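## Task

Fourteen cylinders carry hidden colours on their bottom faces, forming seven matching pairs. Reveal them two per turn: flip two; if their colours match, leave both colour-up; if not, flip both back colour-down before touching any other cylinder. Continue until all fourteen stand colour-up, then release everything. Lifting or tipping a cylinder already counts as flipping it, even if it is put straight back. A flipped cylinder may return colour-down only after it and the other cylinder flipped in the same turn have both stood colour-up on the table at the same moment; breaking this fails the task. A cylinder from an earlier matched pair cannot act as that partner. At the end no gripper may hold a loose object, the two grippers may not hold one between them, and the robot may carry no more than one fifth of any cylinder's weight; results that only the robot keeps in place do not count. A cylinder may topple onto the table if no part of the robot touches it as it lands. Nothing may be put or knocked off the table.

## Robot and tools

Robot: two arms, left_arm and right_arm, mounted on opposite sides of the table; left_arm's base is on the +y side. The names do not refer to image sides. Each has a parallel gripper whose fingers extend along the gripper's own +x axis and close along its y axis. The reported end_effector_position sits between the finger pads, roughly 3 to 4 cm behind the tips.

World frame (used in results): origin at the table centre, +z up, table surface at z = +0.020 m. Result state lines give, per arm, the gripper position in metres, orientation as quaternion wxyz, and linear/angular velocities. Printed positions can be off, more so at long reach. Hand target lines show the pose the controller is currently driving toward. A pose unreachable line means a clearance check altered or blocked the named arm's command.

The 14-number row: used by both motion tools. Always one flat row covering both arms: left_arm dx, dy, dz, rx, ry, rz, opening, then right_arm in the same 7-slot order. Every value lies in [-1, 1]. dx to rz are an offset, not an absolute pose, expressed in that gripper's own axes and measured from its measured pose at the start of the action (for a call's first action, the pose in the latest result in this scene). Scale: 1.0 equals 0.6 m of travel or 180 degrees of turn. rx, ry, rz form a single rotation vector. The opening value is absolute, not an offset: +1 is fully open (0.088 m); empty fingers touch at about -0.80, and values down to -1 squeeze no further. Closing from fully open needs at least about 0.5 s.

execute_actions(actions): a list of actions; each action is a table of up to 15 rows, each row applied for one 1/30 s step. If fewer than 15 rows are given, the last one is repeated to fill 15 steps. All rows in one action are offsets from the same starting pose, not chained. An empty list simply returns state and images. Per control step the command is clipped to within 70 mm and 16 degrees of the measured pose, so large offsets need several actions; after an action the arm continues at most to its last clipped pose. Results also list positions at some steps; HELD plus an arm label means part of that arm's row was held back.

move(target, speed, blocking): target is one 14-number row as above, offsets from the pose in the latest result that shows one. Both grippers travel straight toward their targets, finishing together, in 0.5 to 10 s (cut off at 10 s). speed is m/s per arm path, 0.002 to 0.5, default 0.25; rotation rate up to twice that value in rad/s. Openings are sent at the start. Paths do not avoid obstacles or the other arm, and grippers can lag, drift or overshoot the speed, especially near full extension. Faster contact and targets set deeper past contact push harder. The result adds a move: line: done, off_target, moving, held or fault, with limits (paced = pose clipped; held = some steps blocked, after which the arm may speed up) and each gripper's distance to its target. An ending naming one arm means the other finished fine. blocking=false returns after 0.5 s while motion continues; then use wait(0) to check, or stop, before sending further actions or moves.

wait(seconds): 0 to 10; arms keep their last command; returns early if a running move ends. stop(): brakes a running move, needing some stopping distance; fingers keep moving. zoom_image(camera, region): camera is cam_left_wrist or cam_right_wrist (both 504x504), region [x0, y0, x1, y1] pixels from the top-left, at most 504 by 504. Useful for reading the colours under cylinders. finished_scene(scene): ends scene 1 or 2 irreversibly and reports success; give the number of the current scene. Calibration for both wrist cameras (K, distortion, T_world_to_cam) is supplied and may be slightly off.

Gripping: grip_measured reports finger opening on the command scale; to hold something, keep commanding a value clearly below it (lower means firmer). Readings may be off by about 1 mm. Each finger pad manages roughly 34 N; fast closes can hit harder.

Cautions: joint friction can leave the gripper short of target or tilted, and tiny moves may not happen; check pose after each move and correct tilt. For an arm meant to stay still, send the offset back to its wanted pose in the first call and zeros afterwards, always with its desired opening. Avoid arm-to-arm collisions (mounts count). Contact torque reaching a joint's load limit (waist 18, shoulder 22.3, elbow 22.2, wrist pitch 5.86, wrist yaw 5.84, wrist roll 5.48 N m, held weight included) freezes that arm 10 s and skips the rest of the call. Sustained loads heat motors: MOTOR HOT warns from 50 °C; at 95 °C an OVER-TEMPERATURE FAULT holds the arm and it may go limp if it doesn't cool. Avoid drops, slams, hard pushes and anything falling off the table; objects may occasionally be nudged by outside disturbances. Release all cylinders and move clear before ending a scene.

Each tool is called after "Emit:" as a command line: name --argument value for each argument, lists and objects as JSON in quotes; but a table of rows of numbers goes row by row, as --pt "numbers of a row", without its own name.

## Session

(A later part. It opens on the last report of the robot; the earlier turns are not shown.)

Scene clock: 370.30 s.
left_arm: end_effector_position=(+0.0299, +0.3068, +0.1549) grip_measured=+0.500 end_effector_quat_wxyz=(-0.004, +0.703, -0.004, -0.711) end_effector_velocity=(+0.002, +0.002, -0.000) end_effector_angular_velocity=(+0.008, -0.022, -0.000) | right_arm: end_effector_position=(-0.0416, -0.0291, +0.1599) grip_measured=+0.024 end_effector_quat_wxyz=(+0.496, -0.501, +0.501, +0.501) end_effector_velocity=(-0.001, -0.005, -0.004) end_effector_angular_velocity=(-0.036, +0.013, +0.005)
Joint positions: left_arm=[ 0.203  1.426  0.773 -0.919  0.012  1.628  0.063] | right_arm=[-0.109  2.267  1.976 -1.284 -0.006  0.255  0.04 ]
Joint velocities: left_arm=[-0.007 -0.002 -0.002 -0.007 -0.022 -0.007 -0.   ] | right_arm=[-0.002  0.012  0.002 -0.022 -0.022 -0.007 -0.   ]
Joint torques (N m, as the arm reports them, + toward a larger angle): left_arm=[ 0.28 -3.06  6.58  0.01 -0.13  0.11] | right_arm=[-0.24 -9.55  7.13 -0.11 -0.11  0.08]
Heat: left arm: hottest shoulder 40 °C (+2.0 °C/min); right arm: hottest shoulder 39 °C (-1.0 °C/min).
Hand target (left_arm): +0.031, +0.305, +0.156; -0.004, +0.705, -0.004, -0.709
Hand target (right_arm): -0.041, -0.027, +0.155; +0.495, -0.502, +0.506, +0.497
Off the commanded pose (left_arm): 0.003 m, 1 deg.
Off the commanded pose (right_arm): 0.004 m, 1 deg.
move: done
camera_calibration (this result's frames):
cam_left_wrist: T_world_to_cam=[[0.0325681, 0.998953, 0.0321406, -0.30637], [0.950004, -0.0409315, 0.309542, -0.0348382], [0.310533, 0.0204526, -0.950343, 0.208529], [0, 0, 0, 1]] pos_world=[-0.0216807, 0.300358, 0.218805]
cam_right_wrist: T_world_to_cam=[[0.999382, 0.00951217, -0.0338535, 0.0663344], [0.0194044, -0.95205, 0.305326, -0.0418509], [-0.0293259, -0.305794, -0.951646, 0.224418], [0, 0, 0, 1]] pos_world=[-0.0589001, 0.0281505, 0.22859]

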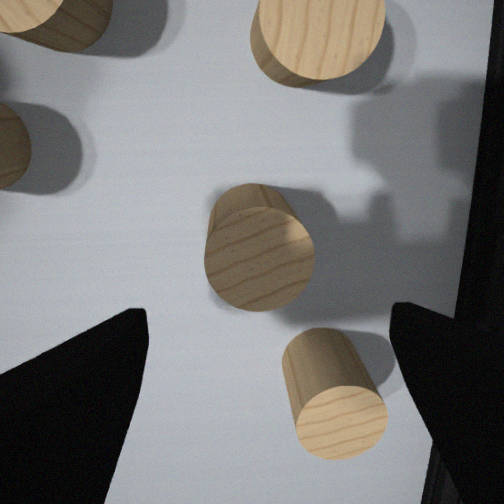

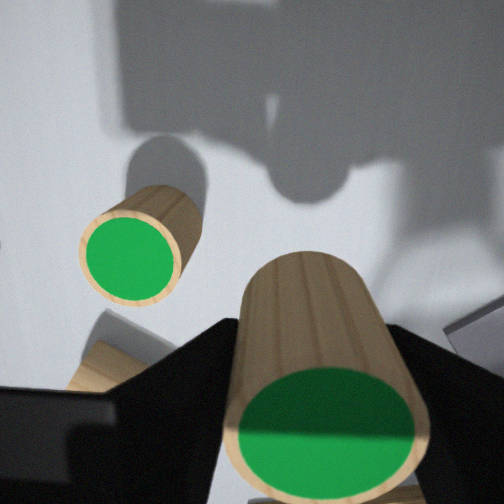

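Emit:
move --target '[0.144,-0.003,0.001,0,0,0,0.5,0.156,-0.004,0,0,0,0,-0.3]' --speed 0.08

Emit:
execute_actions --actions '[[[0,0,0,0,0,0,0.5,0,0,0,0,0,0,0.35]],[[0,0,0,0,0,0,-0.3,0,0,0,0,0,0,0.35]],[[0,0,0,0,0,0,-0.3,0,0,0,0,0,0,0.35]]]'

Emit:
move --target '[-0.13,0,0,0,0,0,-0.3,-0.13,0,0,0,0,0,0.35]' --speed 0.15

Emit:
move --target '[-0.235,0.482,0.022,0,0,0.504,-0.3,-0.193,-0.088,-0.112,0,-0.493,0,1]' --speed 0.3

Scene clock: 375.13 s.
left_arm: end_effector_position=(+0.0293, +0.3071, +0.0709) grip_measured=+0.500 end_effector_quat_wxyz=(-0.002, +0.703, -0.007, -0.711) end_effector_velocity=(-0.003, +0.002, -0.002) end_effector_angular_velocity=(+0.002, +0.007, -0.000) | right_arm: end_effector_position=(-0.0419, -0.0260, +0.0796) grip_measured=+0.024 end_effector_quat_wxyz=(+0.501, -0.493, +0.497, +0.509) end_effector_velocity=(+0.003, -0.001, +0.000) end_effector_angular_velocity=(-0.005, -0.009, +0.005)
Joint positions: left_arm=[ 0.201  1.653  0.578 -0.488  0.012  1.627  0.063] | right_arm=[-0.11   2.324  1.748 -0.973 -0.006  0.255  0.04 ]
Joint velocities: left_arm=[-0.007  0.002 -0.007  0.007  0.007 -0.007 -0.   ] | right_arm=[-0.002 -0.002 -0.002 -0.007  0.007 -0.007  0.   ]
Joint torques (N m, as the arm reports them, + toward a larger angle): left_arm=[-0.33 -3.47  3.73  0.45  0.07 -0.07] | right_arm=[-0.19 -9.06  3.59  0.95  0.01 -0.12]
Heat: left arm: hottest shoulder 39 °C (+1.0 °C/min); right arm: hottest shoulder 40 °C (+1.0 °C/min).
Hand target (left_arm): +0.029, +0.309, +0.069; -0.004, +0.703, -0.004, -0.711
Hand target (right_arm): -0.039, -0.030, +0.067; +0.496, -0.501, +0.502, +0.501
Off the commanded pose (left_arm): 0.003 m, 0 deg.
Off the commanded pose (right_arm): 0.014 m, 1 deg.
move: off_target (right_arm)
camera_calibration (this result's frames):
cam_left_wrist: T_world_to_cam=[[0.0337018, 0.99913, 0.0245513, -0.303502], [0.949852, -0.0396614, 0.310173, -0.00877665], [0.310877, 0.0128667, -0.950363, 0.131163], [0, 0, 0, 1]] pos_world=[-0.0222104, 0.301202, 0.134826]
cam_right_wrist: T_world_to_cam=[[0.999131, 0.00930223, -0.0406175, 0.0644778], [0.0203684, -0.9594, 0.281311, -0.0125701], [-0.0363517, -0.281894, -0.958757, 0.149852], [0, 0, 0, 1]] pos_world=[-0.0587183, 0.0295829, 0.149827]

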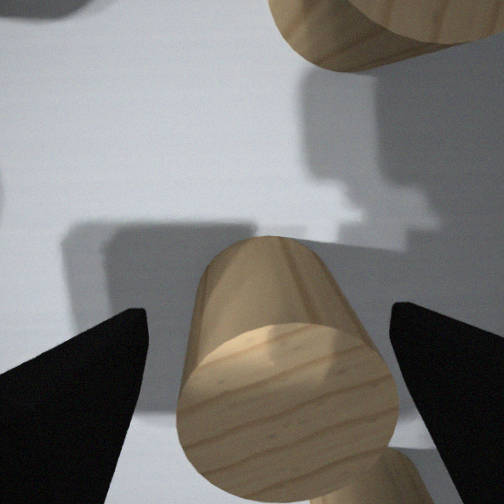

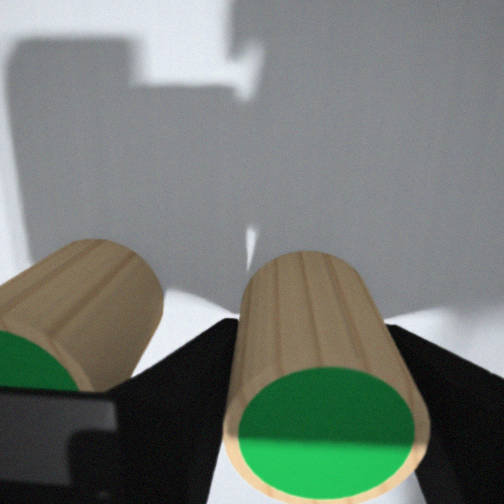

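Scene clock: 376.63 s.
left_arm: end_effector_position=(+0.0293, +0.3074, +0.0709) grip_measured=+0.035 end_effector_quat_wxyz=(-0.002, +0.703, -0.006, -0.711) end_effector_velocity=(+0.000, +0.004, -0.001) end_effector_angular_velocity=(+0.013, -0.007, +0.005) | right_arm: end_effector_position=(-0.0420, -0.0257, +0.0796) grip_measured=+0.350 end_effector_quat_wxyz=(+0.501, -0.493, +0.497, +0.509) end_effector_velocity=(+0.001, -0.002, +0.000) end_effector_angular_velocity=(-0.009, +0.005, +0.005)
Joint positions: left_arm=[ 0.201  1.653  0.578 -0.489  0.012  1.627  0.041] | right_arm=[-0.11   2.324  1.748 -0.971 -0.006  0.255  0.056]
Joint velocities: left_arm=[-0.002 -0.002 -0.007 -0.007 -0.007 -0.007 -0.   ] | right_arm=[-0.002 -0.002 -0.002 -0.007 -0.007 -0.007 -0.   ]
Joint torques (N m, as the arm reports them, + toward a larger angle): left_arm=[ 0.05 -3.99  4.28  0.23  0.1  -0.01] | right_arm=[  0.05 -11.44   5.43   0.14   0.    -0.01]
Heat: left arm: hottest shoulder 39 °C (+1.0 °C/min); right arm: hottest shoulder 41 °C (+2.0 °C/min).
Hand target (left_arm): +0.029, +0.307, +0.071; -0.002, +0.703, -0.006, -0.711
Hand target (right_arm): -0.042, -0.026, +0.080; +0.501, -0.493, +0.497, +0.509
Off the commanded pose (left_arm): 0.000 m, 0 deg.
Off the commanded pose (right_arm): 0.000 m, 0 deg.
Step readings (end_effector_position; steps 1 to 15: 1st action; 16 to 30: 2nd action; 31 to 45: 3rd action):
0: left_arm (+0.0293, +0.3071, +0.0709) | right_arm (-0.0419, -0.0260, +0.0796)
1: left_arm (+0.0293, +0.3071, +0.0709) | right_arm (-0.0419, -0.0260, +0.0796)
2: left_arm (+0.0293, +0.3071, +0.0709) | right_arm (-0.0420, -0.0260, +0.0794)
4: left_arm (+0.0293, +0.3071, +0.0709) | right_arm (-0.0421, -0.0252, +0.0795)
8: left_arm (+0.0293, +0.3071, +0.0709) | right_arm (-0.0421, -0.0254, +0.0796)
15: left_arm (+0.0293, +0.3071, +0.0709) | right_arm (-0.0420, -0.0257, +0.0796)
16: left_arm (+0.0293, +0.3071, +0.0709) | right_arm (-0.0420, -0.0257, +0.0796)
17: left_arm (+0.0293, +0.3071, +0.0709) | right_arm (-0.0420, -0.0257, +0.0796)
19: left_arm (+0.0293, +0.3072, +0.0709) | right_arm (-0.0420, -0.0257, +0.0795)
23: left_arm (+0.0293, +0.3074, +0.0709) | right_arm (-0.0420, -0.0257, +0.0796)
30: left_arm (+0.0293, +0.3074, +0.0709) | right_arm (-0.0420, -0.0257, +0.0796)
31: left_arm (+0.0293, +0.3074, +0.0709) | right_arm (-0.0420, -0.0257, +0.0796)
32: left_arm (+0.0293, +0.3074, +0.0709) | right_arm (-0.0420, -0.0257, +0.0796)
34: left_arm (+0.0293, +0.3074, +0.0709) | right_arm (-0.0420, -0.0257, +0.0796)
38: left_arm (+0.0293, +0.3074, +0.0709) | right_arm (-0.0420, -0.0257, +0.0796)
45: end_effector_position above
camera_calibration (this result's frames):
cam_left_wrist: T_world_to_cam=[[0.0337031, 0.999102, 0.0256919, -0.303823], [0.949868, -0.0400159, 0.310079, -0.00864063], [0.310829, 0.0139533, -0.950363, 0.130829], [0, 0, 0, 1]] pos_world=[-0.0222182, 0.301379, 0.13482]
cam_right_wrist: T_world_to_cam=[[0.999116, 0.00936243, -0.0409929, 0.0645907], [0.0204777, -0.959814, 0.279887, -0.0121544], [-0.0367251, -0.280479, -0.959157, 0.15], [0, 0, 0, 1]] pos_world=[-0.0587759, 0.0298011, 0.149923]

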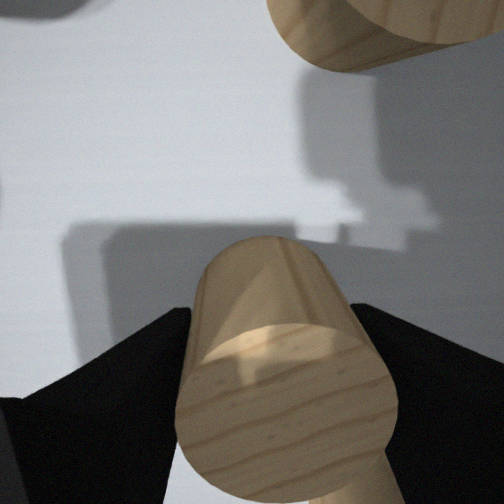

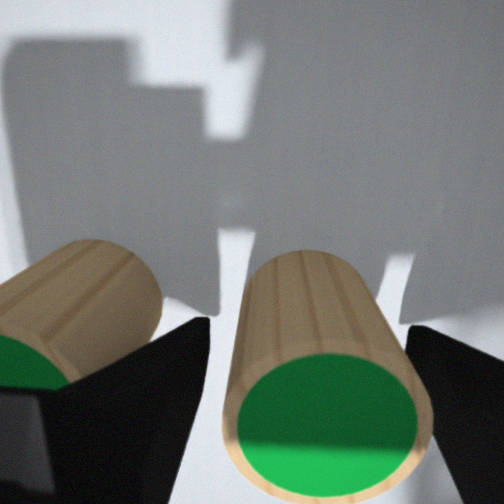

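Scene clock: 377.63 s.
left_arm: end_effector_position=(+0.0292, +0.3108, +0.1443) grip_measured=+0.035 end_effector_quat_wxyz=(-0.008, +0.703, -0.000, -0.712) end_effector_velocity=(+0.002, +0.000, +0.004) end_effector_angular_velocity=(+0.003, -0.007, +0.010) | right_arm: end_effector_position=(-0.0410, -0.0296, +0.1518) grip_measured=+0.350 end_effector_quat_wxyz=(+0.499, -0.497, +0.500, +0.505) end_effector_velocity=(+0.001, +0.003, +0.003) end_effector_angular_velocity=(+0.009, -0.005, +0.005)
Joint positions: left_arm=[ 0.201  1.439  0.738 -0.88   0.012  1.627  0.041] | right_arm=[-0.11   2.254  1.923 -1.232 -0.006  0.255  0.056]
Joint velocities: left_arm=[ 0.002 -0.007  0.012 -0.022 -0.007 -0.007 -0.   ] | right_arm=[-0.002  0.002  0.017 -0.007  0.007 -0.007 -0.   ]
Joint torques (N m, as the arm reports them, + toward a larger angle): left_arm=[ 0.21 -4.54  6.5  -0.02  0.08  0.07] | right_arm=[ -0.08 -11.94   7.02  -0.09   0.    -0.05]
Heat: left arm: hottest shoulder 39 °C (+1.0 °C/min); right arm: hottest shoulder 41 °C (+2.0 °C/min).
Hand target (left_arm): +0.030, +0.307, +0.149; -0.002, +0.703, -0.006, -0.711
Hand target (right_arm): -0.041, -0.027, +0.158; +0.501, -0.493, +0.497, +0.509
Off the commanded pose (left_arm): 0.006 m, 1 deg.
Off the commanded pose (right_arm): 0.006 m, 1 deg.
move: done
camera_calibration (this result's frames):
cam_left_wrist: T_world_to_cam=[[0.0337283, 0.998531, 0.0424159, -0.311336], [0.950098, -0.0452037, 0.30866, -0.0292961], [0.310124, 0.0298887, -0.950226, 0.195587], [0, 0, 0, 1]] pos_world=[-0.0223213, 0.303709, 0.2081]
cam_right_wrist: T_world_to_cam=[[0.999268, 0.00878535, -0.0372353, 0.0659648], [0.01936, -0.95558, 0.294095, -0.0382645], [-0.0329976, -0.2946, -0.955051, 0.217323], [0, 0, 0, 1]] pos_world=[-0.0580046, 0.0268789, 0.221264]

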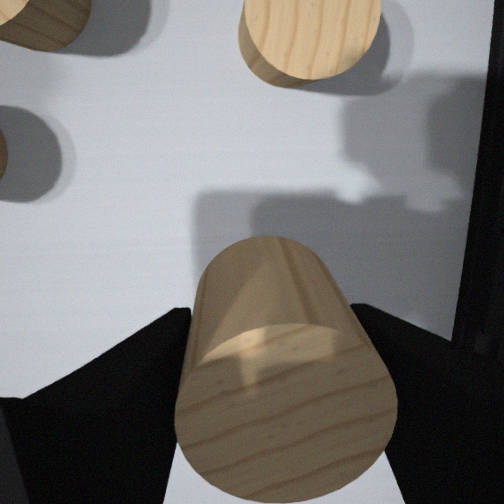

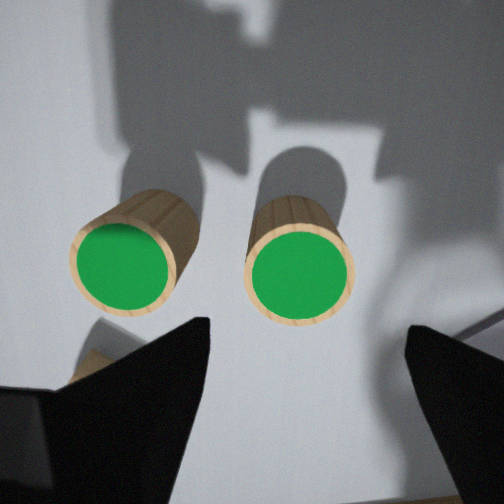

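Scene clock: 380.83 s.
left_arm: end_effector_position=(+0.0136, +0.0235, +0.2797) grip_measured=+0.033 end_effector_quat_wxyz=(+0.493, +0.495, -0.502, -0.509) end_effector_velocity=(+0.000, -0.000, -0.003) end_effector_angular_velocity=(+0.003, +0.007, -0.005) | right_arm: end_effector_position=(+0.0127, -0.0961, +0.2756) grip_measured=+1.000 end_effector_quat_wxyz=(+0.703, +0.012, +0.009, +0.711) end_effector_velocity=(-0.002, -0.001, -0.002) end_effector_angular_velocity=(-0.002, -0.023, +0.010)
Joint positions: left_arm=[0.143 1.892 0.845 1.038 0.009 1.565 0.041] | right_arm=[-0.097  1.353  0.367  0.991  0.26   0.028  0.088]
Joint velocities: left_arm=[ 0.002  0.007 -0.002  0.007  0.007 -0.007 -0.   ] | right_arm=[ 0.002  0.002 -0.007  0.007 -0.007 -0.022  0.   ]
Joint torques (N m, as the arm reports them, + toward a larger angle): left_arm=[-0.28 -6.2   7.16  2.11 -0.21 -0.13] | right_arm=[-0.18 -3.51  4.14  1.95 -0.14 -0.15]
Heat: left arm: hottest shoulder 39 °C (+1.0 °C/min); right arm: hottest shoulder 41 °C (+2.0 °C/min).
Hand target (left_arm): +0.013, +0.021, +0.282; +0.498, +0.493, -0.503, -0.507
Hand target (right_arm): +0.014, -0.098, +0.267; +0.703, +0.000, +0.012, +0.711
Off the commanded pose (left_arm): 0.004 m, 1 deg.
Off the commanded pose (right_arm): 0.009 m, 2 deg.
move: off_target (right_arm)
camera_calibration (this result's frames):
cam_left_wrist: T_world_to_cam=[[0.0169817, 0.0406078, -0.999031, 0.28433], [0.953794, 0.29912, 0.0283712, 0.000999238], [0.299982, -0.953351, -0.0336519, 0.104578], [0, 0, 0, 1]] pos_world=[-0.0371529, 0.0878542, 0.287546]
cam_right_wrist: T_world_to_cam=[[0.998919, 0.0398814, -0.02389, 0.0167806], [-0.0109964, -0.296602, -0.954938, 0.268773], [-0.0451701, 0.954168, -0.295842, 0.256192], [0, 0, 0, 1]] pos_world=[-0.00223472, -0.1654, 0.332855]

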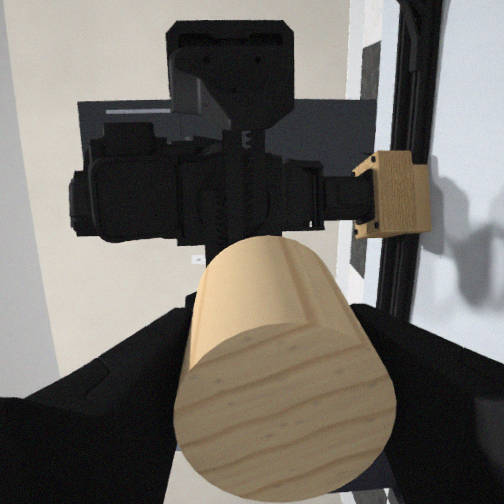

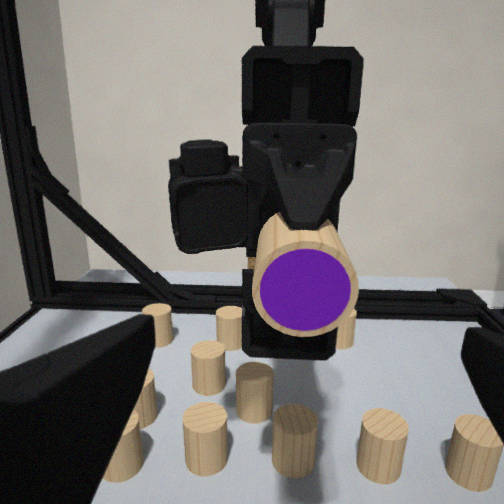

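Emit:
execute_actions --actions '[]'

Scene clock: 388.70 s.
left_arm: end_effector_position=(+0.0134, +0.0234, +0.2795) grip_measured=+0.033 end_effector_quat_wxyz=(+0.493, +0.495, -0.502, -0.509) end_effector_velocity=(-0.000, +0.001, -0.001) end_effector_angular_velocity=(+0.007, +0.007, +0.005) | right_arm: end_effector_position=(+0.0128, -0.0962, +0.2755) grip_measured=+1.000 end_effector_quat_wxyz=(+0.703, +0.012, +0.009, +0.711) end_effector_velocity=(+0.000, -0.001, -0.002) end_effector_angular_velocity=(-0.007, -0.024, -0.005)
Joint positions: left_arm=[0.143 1.893 0.846 1.038 0.009 1.565 0.041] | right_arm=[-0.097  1.354  0.366  0.992  0.26   0.028  0.088]
Joint velocities: left_arm=[-0.002 -0.002 -0.002 -0.007 -0.007 -0.007  0.   ] | right_arm=[ 0.002 -0.002 -0.002 -0.007  0.007 -0.022  0.   ]
Joint torques (N m, as the arm reports them, + toward a larger angle): left_arm=[-0.17 -6.3   7.06  2.09 -0.21 -0.12] | right_arm=[-0.18 -3.72  4.14  1.95 -0.1  -0.17]
Heat: left arm: hottest shoulder 39 °C (-1.0 °C/min); right arm: hottest shoulder 40 °C (+2.0 °C/min).
Hand target (left_arm): +0.013, +0.021, +0.282; +0.498, +0.493, -0.503, -0.507
Hand target (right_arm): +0.014, -0.098, +0.267; +0.703, +0.001, +0.012, +0.711
Off the commanded pose (left_arm): 0.004 m, 1 deg.
Off the commanded pose (right_arm): 0.009 m, 2 deg.
camera_calibration (this result's frames):
cam_left_wrist: T_world_to_cam=[[0.0169851, 0.0406077, -0.999031, 0.28411], [0.953794, 0.29912, 0.0283743, 0.00117621], [0.299982, -0.953351, -0.0336508, 0.104471], [0, 0, 0, 1]] pos_world=[-0.0372868, 0.0877083, 0.287317]
cam_right_wrist: T_world_to_cam=[[0.998925, 0.0398886, -0.0235961, 0.0166816], [-0.0107302, -0.296247, -0.955051, 0.268666], [-0.0450859, 0.954278, -0.2955, 0.256121], [0, 0, 0, 1]] pos_world=[-0.00223336, -0.165484, 0.332667]

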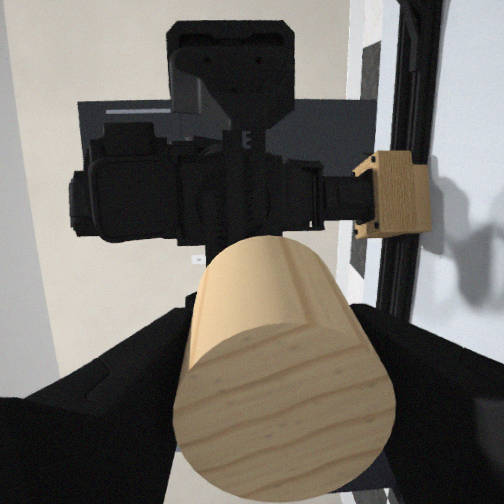

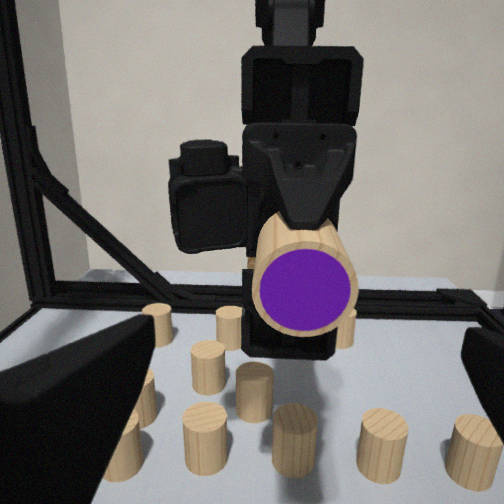

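Emit:
move --target '[0,0,0,0,0,0,-0.3,0.134,-0.006,0,-0.008,0,-0.004,1]' --speed 0.1

Emit:
execute_actions --actions '[[[0,0,0,0,0,0,-0.3,0,0,0,0,0,0,-0.3]],[[0,0,0,0,0,0,-0.3,0,0,0,0,0,0,-0.3]],[[0,0,0,0,0,0,1,0,0,0,0,0,0,-0.3]]]'

Emit:
move --target '[-0.1,0,0,0,0,0,1,-0.1,0,0,0,0,0,-0.3]' --speed 0.2

Scene clock: 392.67 s.
left_arm: end_effector_position=(+0.0134, +0.0233, +0.2795) grip_measured=+0.033 end_effector_quat_wxyz=(+0.493, +0.495, -0.502, -0.509) end_effector_velocity=(-0.000, +0.000, -0.000) end_effector_angular_velocity=(+0.013, +0.022, +0.005) | right_arm: end_effector_position=(+0.0154, -0.0192, +0.2769) grip_measured=+1.000 end_effector_quat_wxyz=(+0.708, +0.006, +0.001, +0.706) end_effector_velocity=(-0.003, +0.002, -0.002) end_effector_angular_velocity=(-0.007, +0.006, +0.020)
Joint positions: left_arm=[0.143 1.893 0.846 1.038 0.009 1.565 0.041] | right_arm=[-0.17   1.655  0.642  1.021  0.201  0.009  0.088]
Joint velocities: left_arm=[-0.002 -0.007  0.002 -0.022 -0.007 -0.022 -0.   ] | right_arm=[-0.002  0.007  0.007 -0.007 -0.022  0.007  0.   ]
Joint torques (N m, as the arm reports them, + toward a larger angle): left_arm=[-0.13 -7.06  5.79  1.73  0.   -0.05] | right_arm=[-0.13 -5.78  6.93  1.63 -0.1  -0.17]
Heat: left arm: hottest shoulder 39 °C (-2.0 °C/min); right arm: hottest shoulder 39 °C (+1.0 °C/min).
Hand target (left_arm): +0.013, +0.023, +0.280; +0.493, +0.495, -0.502, -0.509
Hand target (right_arm): +0.015, -0.016, +0.276; +0.708, +0.003, -0.000, +0.706
Off the commanded pose (left_arm): 0.000 m, 0 deg.
Off the commanded pose (right_arm): 0.004 m, 0 deg.
move: done
camera_calibration (this result's frames):
cam_left_wrist: T_world_to_cam=[[0.0169851, 0.0406077, -0.999031, 0.284082], [0.953794, 0.29912, 0.0283743, 0.00120697], [0.299982, -0.953351, -0.0336508, 0.104379], [0, 0, 0, 1]] pos_world=[-0.0372882, 0.0876128, 0.287285]
cam_right_wrist: T_world_to_cam=[[0.999636, 0.0264809, -0.00523331, 0.00570428], [0.00275202, -0.292848, -0.956155, 0.292985], [-0.0268524, 0.955792, -0.292814, 0.18227], [0, 0, 0, 1]] pos_world=[-0.00161411, -0.0885633, 0.33354]

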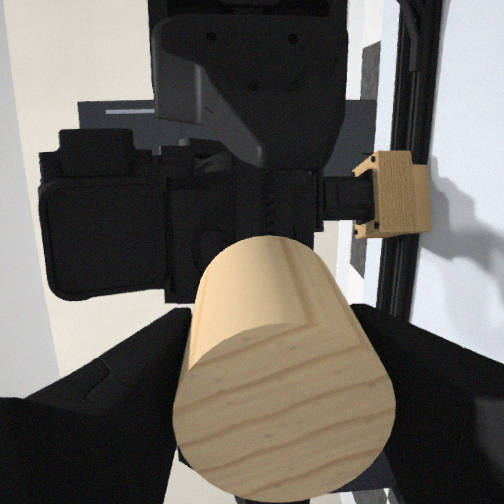

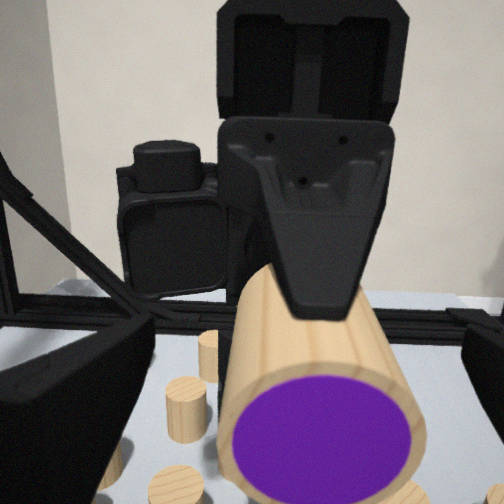

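Scene clock: 394.17 s.
left_arm: end_effector_position=(+0.0139, +0.0233, +0.2795) grip_measured=+1.000 end_effector_quat_wxyz=(+0.494, +0.495, -0.502, -0.509) end_effector_velocity=(-0.000, +0.000, +0.003) end_effector_angular_velocity=(-0.002, +0.007, +0.005) | right_arm: end_effector_position=(+0.0148, -0.0193, +0.2767) grip_measured=+0.024 end_effector_quat_wxyz=(+0.707, +0.006, +0.001, +0.707) end_effector_velocity=(+0.000, -0.001, -0.003) end_effector_angular_velocity=(-0.017, +0.004, +0.005)
Joint positions: left_arm=[0.144 1.893 0.846 1.038 0.008 1.565 0.088] | right_arm=[-0.169  1.655  0.642  1.021  0.199  0.009  0.04 ]
Joint velocities: left_arm=[-0.002 -0.007  0.002 -0.007 -0.007 -0.007  0.   ] | right_arm=[-0.002 -0.007 -0.002 -0.022 -0.007  0.007 -0.   ]
Joint torques (N m, as the arm reports them, + toward a larger angle): left_arm=[-0.04 -6.98  5.9   1.73  0.03 -0.06] | right_arm=[ 0.06 -6.91  5.61  1.85  0.01 -0.01]
Heat: left arm: hottest shoulder 39 °C (-2.0 °C/min); right arm: hottest shoulder 39 °C (+2.0 °C/min).
Hand target (left_arm): +0.014, +0.023, +0.279; +0.494, +0.495, -0.502, -0.509
Hand target (right_arm): +0.015, -0.019, +0.277; +0.707, +0.006, +0.001, +0.707
Off the commanded pose (left_arm): 0.000 m, 0 deg.
Off the commanded pose (right_arm): 0.000 m, 0 deg.
Step readings (end_effector_position; steps 1 to 15: 1st action; 16 to 30: 2nd action; 31 to 45: 3rd action):
0: left_arm (+0.0134, +0.0233, +0.2795) | right_arm (+0.0154, -0.0192, +0.2769)
1: left_arm (+0.0134, +0.0233, +0.2795) | right_arm (+0.0153, -0.0192, +0.2767)
2: left_arm (+0.0134, +0.0233, +0.2795) | right_arm (+0.0153, -0.0192, +0.2767)
4: left_arm (+0.0134, +0.0233, +0.2795) | right_arm (+0.0153, -0.0192, +0.2767)
8: left_arm (+0.0135, +0.0233, +0.2795) | right_arm (+0.0152, -0.0192, +0.2767)
15: left_arm (+0.0139, +0.0233, +0.2795) | right_arm (+0.0148, -0.0193, +0.2767)
16: left_arm (+0.0139, +0.0233, +0.2795) | right_arm (+0.0148, -0.0193, +0.2767)
17: left_arm (+0.0139, +0.0233, +0.2795) | right_arm (+0.0148, -0.0193, +0.2767)
19: left_arm (+0.0139, +0.0233, +0.2795) | right_arm (+0.0148, -0.0193, +0.2767)
23: left_arm (+0.0139, +0.0233, +0.2795) | right_arm (+0.0148, -0.0193, +0.2767)
30: left_arm (+0.0139, +0.0233, +0.2795) | right_arm (+0.0148, -0.0193, +0.2767)
31: left_arm (+0.0139, +0.0233, +0.2795) | right_arm (+0.0148, -0.0193, +0.2767)
32: left_arm (+0.0139, +0.0233, +0.2795) | right_arm (+0.0148, -0.0193, +0.2767)
34: left_arm (+0.0139, +0.0233, +0.2795) | right_arm (+0.0148, -0.0193, +0.2767)
38: left_arm (+0.0139, +0.0233, +0.2795) | right_arm (+0.0148, -0.0193, +0.2767)
45: end_effector_position above
camera_calibration (this result's frames):
cam_left_wrist: T_world_to_cam=[[0.0169297, 0.0406335, -0.999031, 0.284074], [0.953336, 0.300575, 0.0283806, 0.000709811], [0.301437, -0.952892, -0.0336487, 0.104191], [0, 0, 0, 1]] pos_world=[-0.036893, 0.0875266, 0.287285]
cam_right_wrist: T_world_to_cam=[[0.999573, 0.0287669, -0.00515664, 0.0062956], [0.00350584, -0.293196, -0.956046, 0.292783], [-0.0290144, 0.95562, -0.293171, 0.182345], [0, 0, 0, 1]] pos_world=[-0.00202873, -0.088591, 0.333405]

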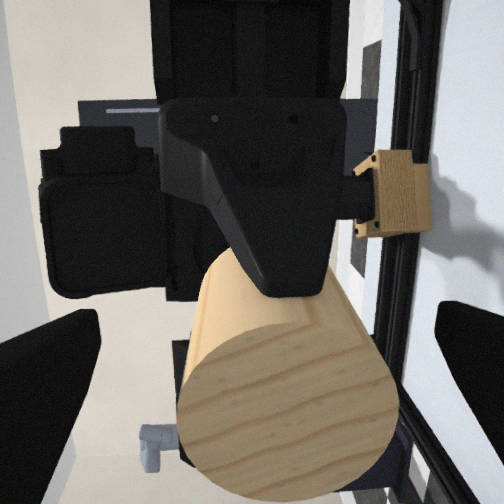

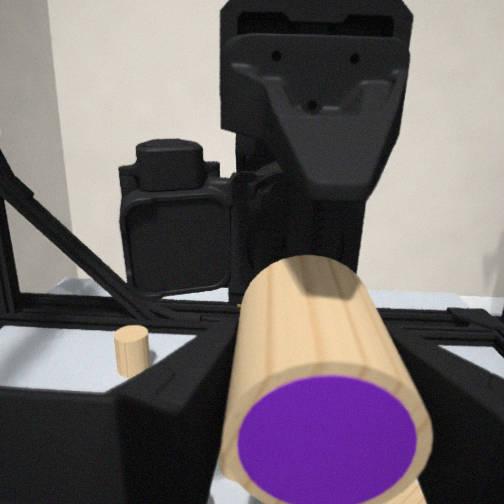

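Scene clock: 395.07 s.
left_arm: end_effector_position=(+0.0147, +0.0811, +0.2769) grip_measured=+1.000 end_effector_quat_wxyz=(+0.492, +0.498, -0.500, -0.511) end_effector_velocity=(+0.000, +0.004, -0.003) end_effector_angular_velocity=(+0.012, +0.007, -0.005) | right_arm: end_effector_position=(+0.0147, -0.0760, +0.2780) grip_measured=+0.024 end_effector_quat_wxyz=(+0.707, +0.008, +0.000, +0.707) end_effector_velocity=(+0.001, -0.003, -0.002) end_effector_angular_velocity=(-0.007, -0.009, +0.005)
Joint positions: left_arm=[0.144 1.717 0.603 1.097 0.008 1.565 0.088] | right_arm=[-0.122  1.439  0.435  1.016  0.247  0.009  0.04 ]
Joint velocities: left_arm=[ 0.002 -0.012 -0.017 -0.007  0.007 -0.007  0.   ] | right_arm=[-0.002 -0.012 -0.012 -0.007 -0.007 -0.007 -0.   ]
Joint torques (N m, as the arm reports them, + toward a larger angle): left_arm=[-0.07 -6.84  4.95  2.04  0.   -0.03] | right_arm=[ 0.36 -6.29  4.25  1.69  0.11 -0.02]
Heat: left arm: hottest shoulder 40 °C (-1.0 °C/min); right arm: hottest shoulder 39 °C (+2.0 °C/min).
Hand target (left_arm): +0.015, +0.083, +0.280; +0.494, +0.495, -0.502, -0.509
Hand target (right_arm): +0.015, -0.079, +0.276; +0.707, +0.007, +0.001, +0.707
Off the commanded pose (left_arm): 0.004 m, 1 deg.
Off the commanded pose (right_arm): 0.004 m, 0 deg.
move: done
camera_calibration (this result's frames):
cam_left_wrist: T_world_to_cam=[[0.0170471, 0.0493965, -0.998634, 0.278386], [0.953332, 0.300314, 0.0311285, -0.0180727], [0.301441, -0.952561, -0.0419718, 0.161236], [0, 0, 0, 1]] pos_world=[-0.0361195, 0.145263, 0.285336]
cam_right_wrist: T_world_to_cam=[[0.999554, 0.0291734, -0.00641659, 0.00838018], [0.00230114, -0.289378, -0.957212, 0.27801], [-0.029782, 0.95677, -0.289316, 0.235927], [0, 0, 0, 1]] pos_world=[-0.0019898, -0.145523, 0.334426]

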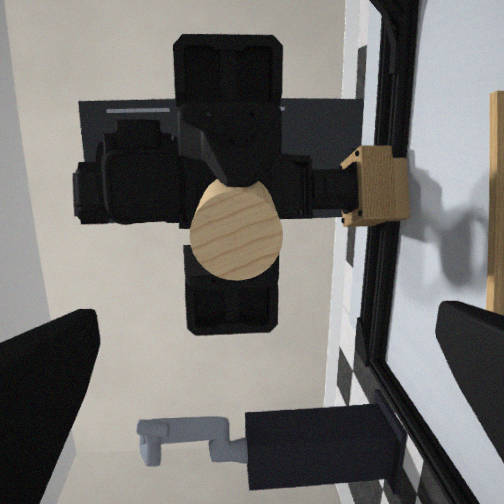

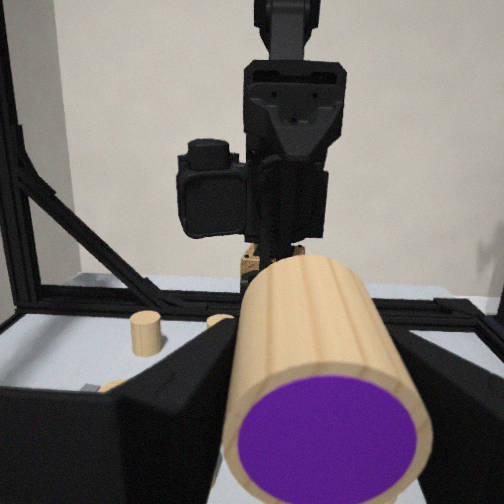

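Emit:
move --target '[-0.07,-0.203,-0.019,0,0,-0.494,0.5,-0.248,0.0245,-0.188,0,0.506,0,-0.3]' --speed 0.3

Scene clock: 400.17 s.
left_arm: end_effector_position=(+0.0244, +0.1260, +0.1560) grip_measured=+0.500 end_effector_quat_wxyz=(-0.002, +0.701, -0.006, -0.713) end_effector_velocity=(+0.002, -0.001, +0.009) end_effector_angular_velocity=(+0.003, -0.022, +0.005) | right_arm: end_effector_position=(+0.0003, -0.2255, +0.1626) grip_measured=+0.024 end_effector_quat_wxyz=(+0.499, -0.501, +0.501, +0.499) end_effector_velocity=(+0.000, -0.006, +0.001) end_effector_angular_velocity=(-0.032, -0.002, +0.010)
Joint positions: left_arm=[ 0.17   2.084  1.567 -1.049  0.016  1.596  0.063] | right_arm=[-0.065  1.49   0.967 -1.051 -0.001  0.304  0.04 ]
Joint velocities: left_arm=[-0.002 -0.002  0.032 -0.037 -0.022 -0.007  0.   ] | right_arm=[ 0.002  0.002  0.007 -0.037 -0.007 -0.007 -0.   ]
Joint torques (N m, as the arm reports them, + toward a larger angle): left_arm=[ 0.19 -7.17  6.78 -0.02 -0.15  0.1 ] | right_arm=[-0.14 -4.6   6.87 -0.07 -0.1   0.07]
Heat: left arm: hottest shoulder 40 °C (-1.0 °C/min); right arm: hottest shoulder 38 °C (+1.0 °C/min).
Hand target (left_arm): +0.026, +0.124, +0.155; -0.004, +0.704, -0.005, -0.711
Hand target (right_arm): -0.000, -0.223, +0.163; +0.499, -0.499, +0.504, +0.497
Off the commanded pose (left_arm): 0.002 m, 1 deg.
Off the commanded pose (right_arm): 0.003 m, 1 deg.
move: done
camera_calibration (this result's frames):
cam_left_wrist: T_world_to_cam=[[0.0346057, 0.999057, 0.0262334, -0.124765], [0.951187, -0.0409795, 0.305883, -0.0368476], [0.30667, 0.0143676, -0.951708, 0.215984], [0, 0, 0, 1]] pos_world=[-0.0268691, 0.120034, 0.220097]
cam_right_wrist: T_world_to_cam=[[0.999566, 0.0038478, -0.0292142, 0.0244002], [0.0125605, -0.952492, 0.304305, -0.230351], [-0.0266554, -0.30454, -0.952126, 0.16856], [0, 0, 0, 1]] pos_world=[-0.0170033, -0.168168, 0.2313]

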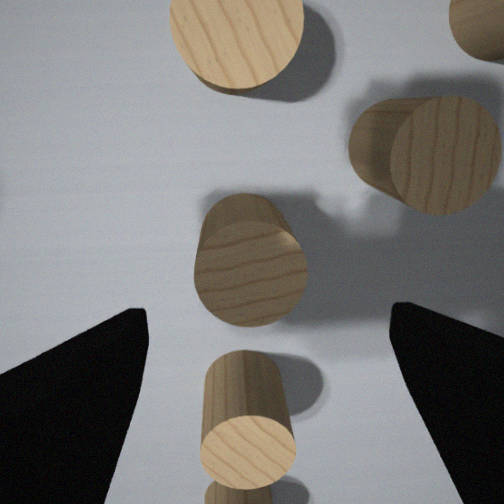

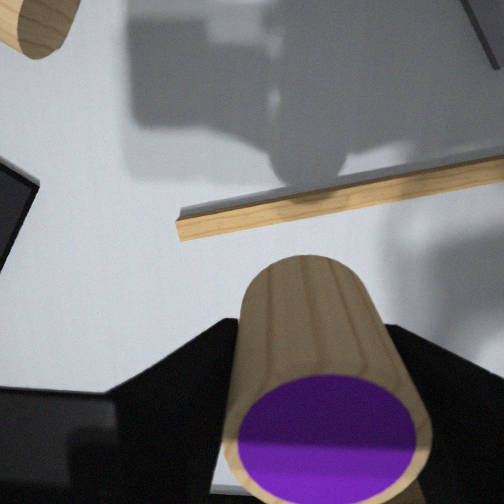

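Emit:
move --target '[0,0.003,-0.006,0,0,0,0.5,0,0.1,0.109,0,0,0,-0.3]' --speed 0.2

Emit:
move --target '[0.147,0,0,0,0,0,0.5,0.158,0,0,0,0,0,-0.3]' --speed 0.08

Scene clock: 403.90 s.
left_arm: end_effector_position=(+0.0270, +0.1261, +0.1559) grip_measured=+0.500 end_effector_quat_wxyz=(-0.003, +0.701, -0.005, -0.713) end_effector_velocity=(+0.000, -0.002, -0.000) end_effector_angular_velocity=(-0.007, -0.007, +0.020) | right_arm: end_effector_position=(-0.0581, -0.1626, +0.1631) grip_measured=+0.024 end_effector_quat_wxyz=(+0.499, -0.500, +0.500, +0.501) end_effector_velocity=(-0.002, +0.003, -0.000) end_effector_angular_velocity=(+0.004, +0.010, -0.010)
Joint positions: left_arm=[ 0.176  2.086  1.57  -1.052  0.016  1.602  0.063] | right_arm=[ 0.05   1.785  1.284 -1.071 -0.002  0.416  0.04 ]
Joint velocities: left_arm=[-0.002  0.002  0.002  0.007 -0.007 -0.022 -0.   ] | right_arm=[-0.002  0.007  0.007  0.007 -0.007  0.007  0.   ]
Joint torques (N m, as the arm reports them, + toward a larger angle): left_arm=[ 0.08 -7.61  6.6   0.12  0.08  0.09] | right_arm=[ 0.27 -6.44  6.9  -0.14 -0.01  0.16]
Heat: left arm: hottest shoulder 40 °C (-1.0 °C/min); right arm: hottest shoulder 38 °C (+1.0 °C/min).
Hand target (left_arm): +0.028, +0.124, +0.156; -0.002, +0.701, -0.007, -0.713
Hand target (right_arm): -0.060, -0.161, +0.162; +0.499, -0.501, +0.502, +0.499
Off the commanded pose (left_arm): 0.002 m, 0 deg.
Off the commanded pose (right_arm): 0.003 m, 0 deg.
move: done
camera_calibration (this result's frames):
cam_left_wrist: T_world_to_cam=[[0.033831, 0.999023, 0.0284465, -0.125208], [0.951105, -0.0409256, 0.306145, -0.0393529], [0.30701, 0.0166984, -0.95156, 0.214795], [0, 0, 0, 1]] pos_world=[-0.0242794, 0.119889, 0.219999]
cam_right_wrist: T_world_to_cam=[[0.999498, 0.00736337, -0.0308195, 0.0833917], [0.0163221, -0.953303, 0.301575, -0.169342], [-0.0271597, -0.301926, -0.952944, 0.187146], [0, 0, 0, 1]] pos_world=[-0.0755029, -0.105543, 0.231979]

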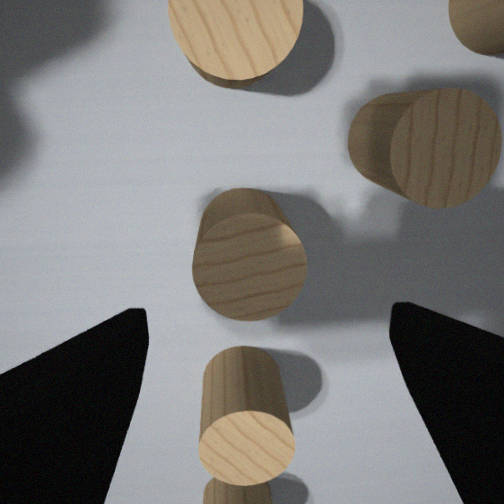

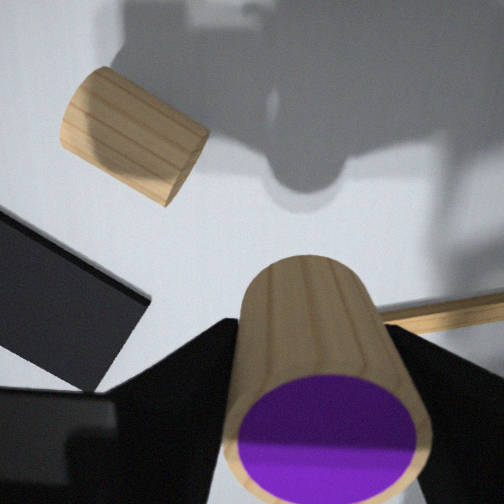

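Scene clock: 405.47 s.
left_arm: end_effector_position=(+0.0271, +0.1243, +0.0719) grip_measured=+0.500 end_effector_quat_wxyz=(+0.000, +0.702, -0.009, -0.713) end_effector_velocity=(+0.000, +0.005, -0.003) end_effector_angular_velocity=(+0.018, -0.007, +0.020) | right_arm: end_effector_position=(-0.0599, -0.1588, +0.0746) grip_measured=+0.024 end_effector_quat_wxyz=(+0.501, -0.494, +0.497, +0.507) end_effector_velocity=(+0.001, -0.002, +0.000) end_effector_angular_velocity=(-0.010, +0.004, +0.005)
Joint positions: left_arm=[ 0.176  2.216  1.416 -0.759  0.016  1.602  0.063] | right_arm=[ 0.051  1.926  1.083 -0.708 -0.002  0.416  0.04 ]
Joint velocities: left_arm=[-0.002  0.002 -0.007 -0.007 -0.007 -0.022 -0.   ] | right_arm=[-0.002 -0.002 -0.002 -0.007 -0.007 -0.007 -0.   ]
Joint torques (N m, as the arm reports them, + toward a larger angle): left_arm=[-0.24 -7.44  4.68  0.4   0.05 -0.02] | right_arm=[ 0.16 -6.82  3.39  0.34  0.02  0.01]
Heat: left arm: hottest shoulder 40 °C (-1.0 °C/min); right arm: hottest shoulder 38 °C (+1.0 °C/min).
Hand target (left_arm): +0.026, +0.126, +0.068; -0.003, +0.701, -0.005, -0.713
Hand target (right_arm): -0.058, -0.163, +0.069; +0.499, -0.501, +0.500, +0.501
Off the commanded pose (left_arm): 0.005 m, 1 deg.
Off the commanded pose (right_arm): 0.008 m, 1 deg.
move: done
camera_calibration (this result's frames):
cam_left_wrist: T_world_to_cam=[[0.0338267, 0.999241, 0.0193067, -0.120445], [0.95105, -0.0381208, 0.306676, -0.0141217], [0.307179, 0.0079878, -0.951618, 0.135952], [0, 0, 0, 1]] pos_world=[-0.0242569, 0.118729, 0.136031]
cam_right_wrist: T_world_to_cam=[[0.999208, 0.00838842, -0.0388924, 0.083199], [0.0190937, -0.958702, 0.283771, -0.138379], [-0.0349059, -0.284289, -0.958103, 0.106608], [0, 0, 0, 1]] pos_world=[-0.0767697, -0.103055, 0.144645]

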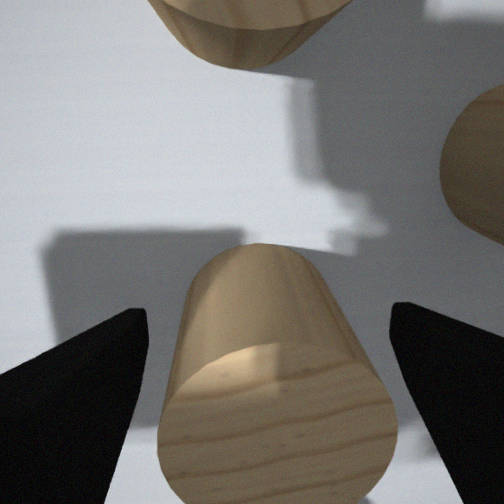

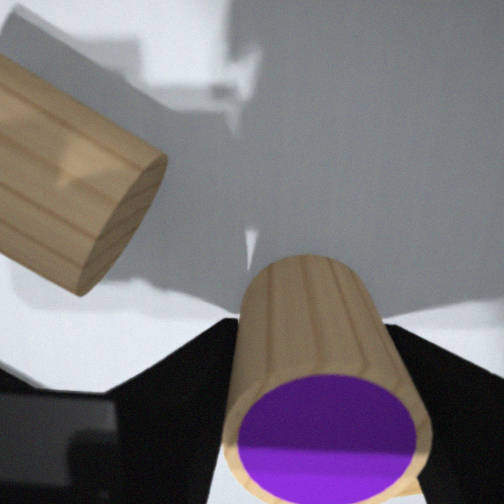

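Emit:
execute_actions --actions '[[[0,0,0,0,0,0,-0.3,0.012,0,0,0,0,0,-0.3]],[[0,0,0,0,0,0,-0.3,0,0,0,0,0,0,0.35]]]'

Emit:
move --target '[-0.13,0,0,0,0,0,-0.3,-0.13,0,0,0,0,0,0.35]' --speed 0.15

Emit:
move --target '[-0.23,0.177,0.023,0,0,0.504,-0.3,-0.203,-0.123,0.103,0,-0.493,0,1]' --speed 0.3

Scene clock: 410.13 s.
left_arm: end_effector_position=(+0.0269, +0.1245, +0.0718) grip_measured=+0.037 end_effector_quat_wxyz=(-0.000, +0.702, -0.008, -0.713) end_effector_velocity=(+0.000, -0.001, +0.000) end_effector_angular_velocity=(-0.007, -0.007, +0.020) | right_arm: end_effector_position=(-0.0617, -0.1547, +0.0738) grip_measured=+0.345 end_effector_quat_wxyz=(+0.504, -0.487, +0.495, +0.514) end_effector_velocity=(+0.003, -0.001, +0.000) end_effector_angular_velocity=(-0.004, -0.010, +0.005)
Joint positions: left_arm=[ 0.176  2.217  1.416 -0.76   0.016  1.602  0.041] | right_arm=[ 0.051  1.928  1.082 -0.685 -0.002  0.416  0.056]
Joint velocities: left_arm=[-0.002 -0.002 -0.002  0.007 -0.007 -0.022 -0.   ] | right_arm=[-0.002 -0.002 -0.002 -0.007  0.007 -0.007  0.002]
Joint torques (N m, as the arm reports them, + toward a larger angle): left_arm=[-0.13 -8.14  5.14  0.21  0.05  0.01] | right_arm=[-0.01 -8.12  4.73  0.18  0.02 -0.02]
Heat: left arm: hottest shoulder 41 °C (+0.0 °C/min); right arm: hottest shoulder 38 °C (+1.0 °C/min).
Hand target (left_arm): +0.027, +0.125, +0.072; -0.000, +0.702, -0.008, -0.713
Hand target (right_arm): -0.062, -0.155, +0.074; +0.504, -0.487, +0.495, +0.514
Off the commanded pose (left_arm): 0.000 m, 0 deg.
Off the commanded pose (right_arm): 0.000 m, 0 deg.
Step readings (end_effector_position; steps 1 to 15: 1st action; 16 to 30: 2nd action):
0: left_arm (+0.0269, +0.1242, +0.0718) | right_arm (-0.0599, -0.1588, +0.0744)
1: left_arm (+0.0269, +0.1242, +0.0718) | right_arm (-0.0603, -0.1580, +0.0742)
2: left_arm (+0.0269, +0.1242, +0.0718) | right_arm (-0.0608, -0.1570, +0.0741)
4: left_arm (+0.0269, +0.1242, +0.0718) | right_arm (-0.0612, -0.1559, +0.0738)
8: left_arm (+0.0269, +0.1245, +0.0718) | right_arm (-0.0616, -0.1550, +0.0738)
15: left_arm (+0.0269, +0.1245, +0.0718) | right_arm (-0.0617, -0.1547, +0.0738)
16: left_arm (+0.0269, +0.1245, +0.0718) | right_arm (-0.0617, -0.1547, +0.0738)
17: left_arm (+0.0269, +0.1245, +0.0718) | right_arm (-0.0617, -0.1547, +0.0738)
19: left_arm (+0.0269, +0.1245, +0.0718) | right_arm (-0.0618, -0.1547, +0.0738)
23: left_arm (+0.0269, +0.1245, +0.0718) | right_arm (-0.0617, -0.1547, +0.0738)
30: end_effector_position above
camera_calibration (this result's frames):
cam_left_wrist: T_world_to_cam=[[0.0338273, 0.999218, 0.0204551, -0.120735], [0.951059, -0.0384735, 0.306606, -0.0138728], [0.307154, 0.00908235, -0.951617, 0.135724], [0, 0, 0, 1]] pos_world=[-0.0244101, 0.118874, 0.13588]
cam_right_wrist: T_world_to_cam=[[0.998855, 0.00918114, -0.0469495, 0.0856524], [0.0213546, -0.963778, 0.265851, -0.133516], [-0.0428081, -0.266549, -0.96287, 0.109559], [0, 0, 0, 1]] pos_world=[-0.0780131, -0.100263, 0.145008]

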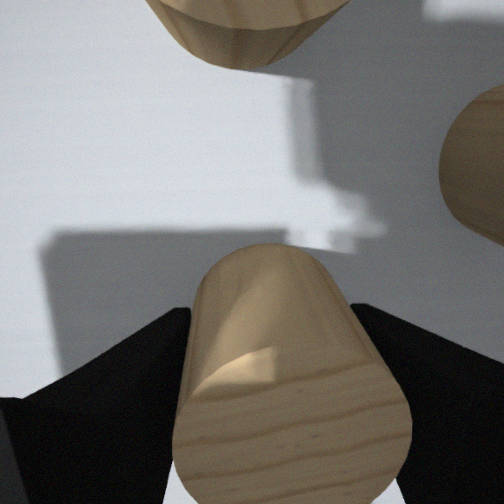

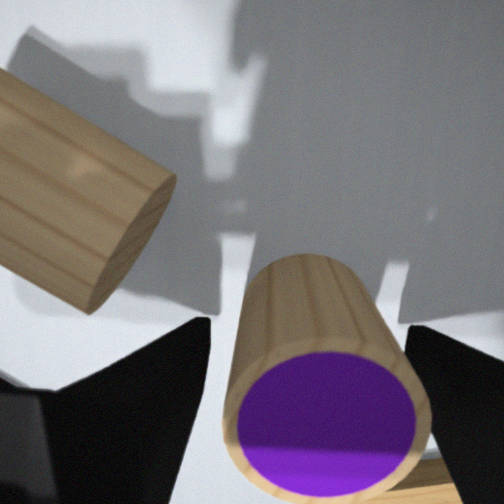

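Scene clock: 411.10 s.
left_arm: end_effector_position=(+0.0268, +0.1285, +0.1419) grip_measured=+0.036 end_effector_quat_wxyz=(-0.008, +0.701, -0.001, -0.713) end_effector_velocity=(+0.000, -0.000, +0.005) end_effector_angular_velocity=(+0.003, -0.022, -0.000) | right_arm: end_effector_position=(-0.0593, -0.1601, +0.1464) grip_measured=+0.350 end_effector_quat_wxyz=(+0.502, -0.492, +0.497, +0.509) end_effector_velocity=(-0.001, +0.002, +0.004) end_effector_angular_velocity=(+0.004, +0.010, +0.005)
Joint positions: left_arm=[ 0.176  2.104  1.539 -1.016  0.016  1.602  0.041] | right_arm=[ 0.051  1.794  1.226 -0.979 -0.002  0.416  0.056]
Joint velocities: left_arm=[-0.007 -0.002  0.017 -0.022 -0.022 -0.007 -0.   ] | right_arm=[-0.002 -0.002  0.012 -0.007 -0.007 -0.007 -0.   ]
Joint torques (N m, as the arm reports them, + toward a larger angle): left_arm=[ 0.07 -9.53  6.75 -0.05  0.05  0.07] | right_arm=[ 0.   -8.63  7.08 -0.01  0.02 -0.04]
Heat: left arm: hottest shoulder 41 °C (+0.0 °C/min); right arm: hottest shoulder 38 °C (+1.0 °C/min).
Hand target (left_arm): +0.028, +0.125, +0.150; -0.000, +0.702, -0.008, -0.713
Hand target (right_arm): -0.060, -0.157, +0.152; +0.504, -0.487, +0.495, +0.514
Off the commanded pose (left_arm): 0.009 m, 1 deg.
Off the commanded pose (right_arm): 0.006 m, 1 deg.
move: off_target (left_arm)
camera_calibration (this result's frames):
cam_left_wrist: T_world_to_cam=[[0.0338397, 0.99857, 0.0413966, -0.129038], [0.951181, -0.0448924, 0.305352, -0.0341365], [0.306774, 0.0290426, -0.951339, 0.199812], [0, 0, 0, 1]] pos_world=[-0.0244604, 0.121517, 0.205854]
cam_right_wrist: T_world_to_cam=[[0.99914, 0.00854071, -0.0405661, 0.0856819], [0.019575, -0.959783, 0.280061, -0.159613], [-0.0365427, -0.280614, -0.959125, 0.175647], [0, 0, 0, 1]] pos_world=[-0.0760652, -0.104636, 0.216644]

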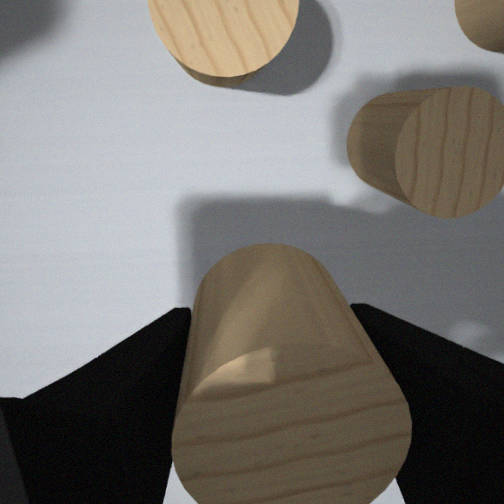

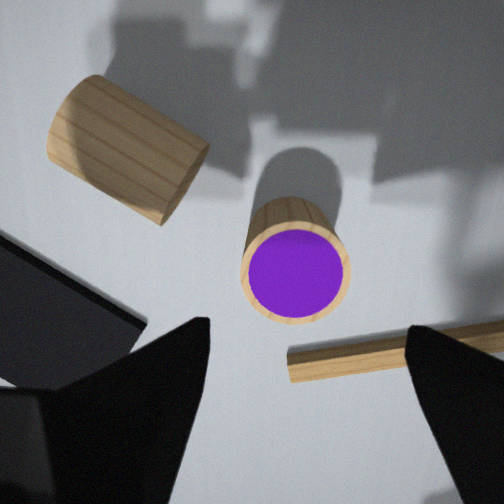

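Scene clock: 414.27 s.
left_arm: end_effector_position=(+0.0134, +0.0228, +0.2801) grip_measured=+0.034 end_effector_quat_wxyz=(+0.496, +0.492, -0.503, -0.508) end_effector_velocity=(+0.002, +0.000, -0.001) end_effector_angular_velocity=(-0.002, +0.022, +0.020) | right_arm: end_effector_position=(+0.0145, -0.0992, +0.2770) grip_measured=+1.000 end_effector_quat_wxyz=(+0.704, +0.017, +0.005, +0.710) end_effector_velocity=(-0.001, -0.000, -0.001) end_effector_angular_velocity=(+0.007, -0.020, +0.014)
Joint positions: left_arm=[0.143 1.898 0.847 1.052 0.009 1.562 0.041] | right_arm=[-0.1    1.344  0.351  1.011  0.258  0.026  0.088]
Joint velocities: left_arm=[-0.002  0.002 -0.002  0.007 -0.022 -0.022 -0.   ] | right_arm=[-0.007  0.007 -0.007  0.022 -0.022 -0.022  0.   ]
Joint torques (N m, as the arm reports them, + toward a larger angle): left_arm=[-0.28 -6.34  6.03  2.14 -0.21 -0.13] | right_arm=[-0.16 -3.62  4.09  1.98 -0.17 -0.21]
Heat: left arm: hottest shoulder 41 °C (+1.0 °C/min); right arm: hottest shoulder 38 °C (+0.0 °C/min).
Hand target (left_arm): +0.013, +0.022, +0.279; +0.499, +0.491, -0.502, -0.507
Hand target (right_arm): +0.015, -0.101, +0.269; +0.703, +0.006, +0.007, +0.711
Off the commanded pose (left_arm): 0.002 m, 1 deg.
Off the commanded pose (right_arm): 0.009 m, 2 deg.
move: off_target (right_arm)
camera_calibration (this result's frames):
cam_left_wrist: T_world_to_cam=[[0.0134307, 0.0319203, -0.9994, 0.285119], [0.953879, 0.299355, 0.0223802, 0.00301964], [0.299889, -0.953608, -0.0264275, 0.101902], [0, 0, 0, 1]] pos_world=[-0.0372691, 0.0871698, 0.287573]
cam_right_wrist: T_world_to_cam=[[0.998907, 0.0390679, -0.0256482, 0.015636], [-0.0135468, -0.283196, -0.958967, 0.271673], [-0.0447283, 0.958266, -0.282357, 0.25631], [0, 0, 0, 1]] pos_world=[-0.000474388, -0.169287, 0.333297]

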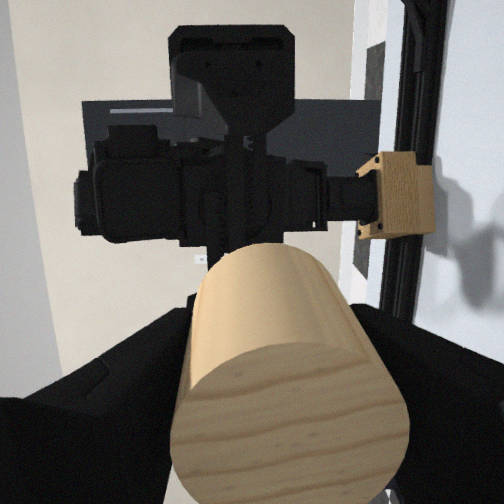

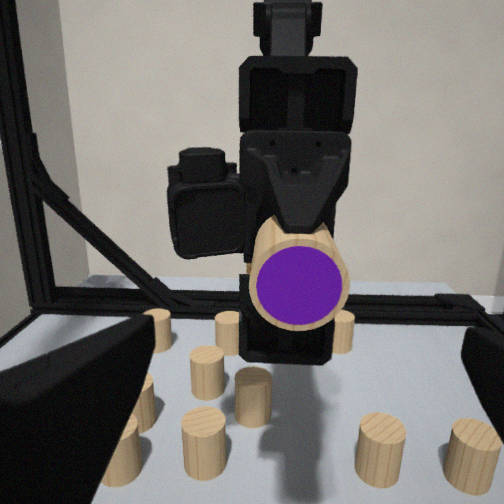

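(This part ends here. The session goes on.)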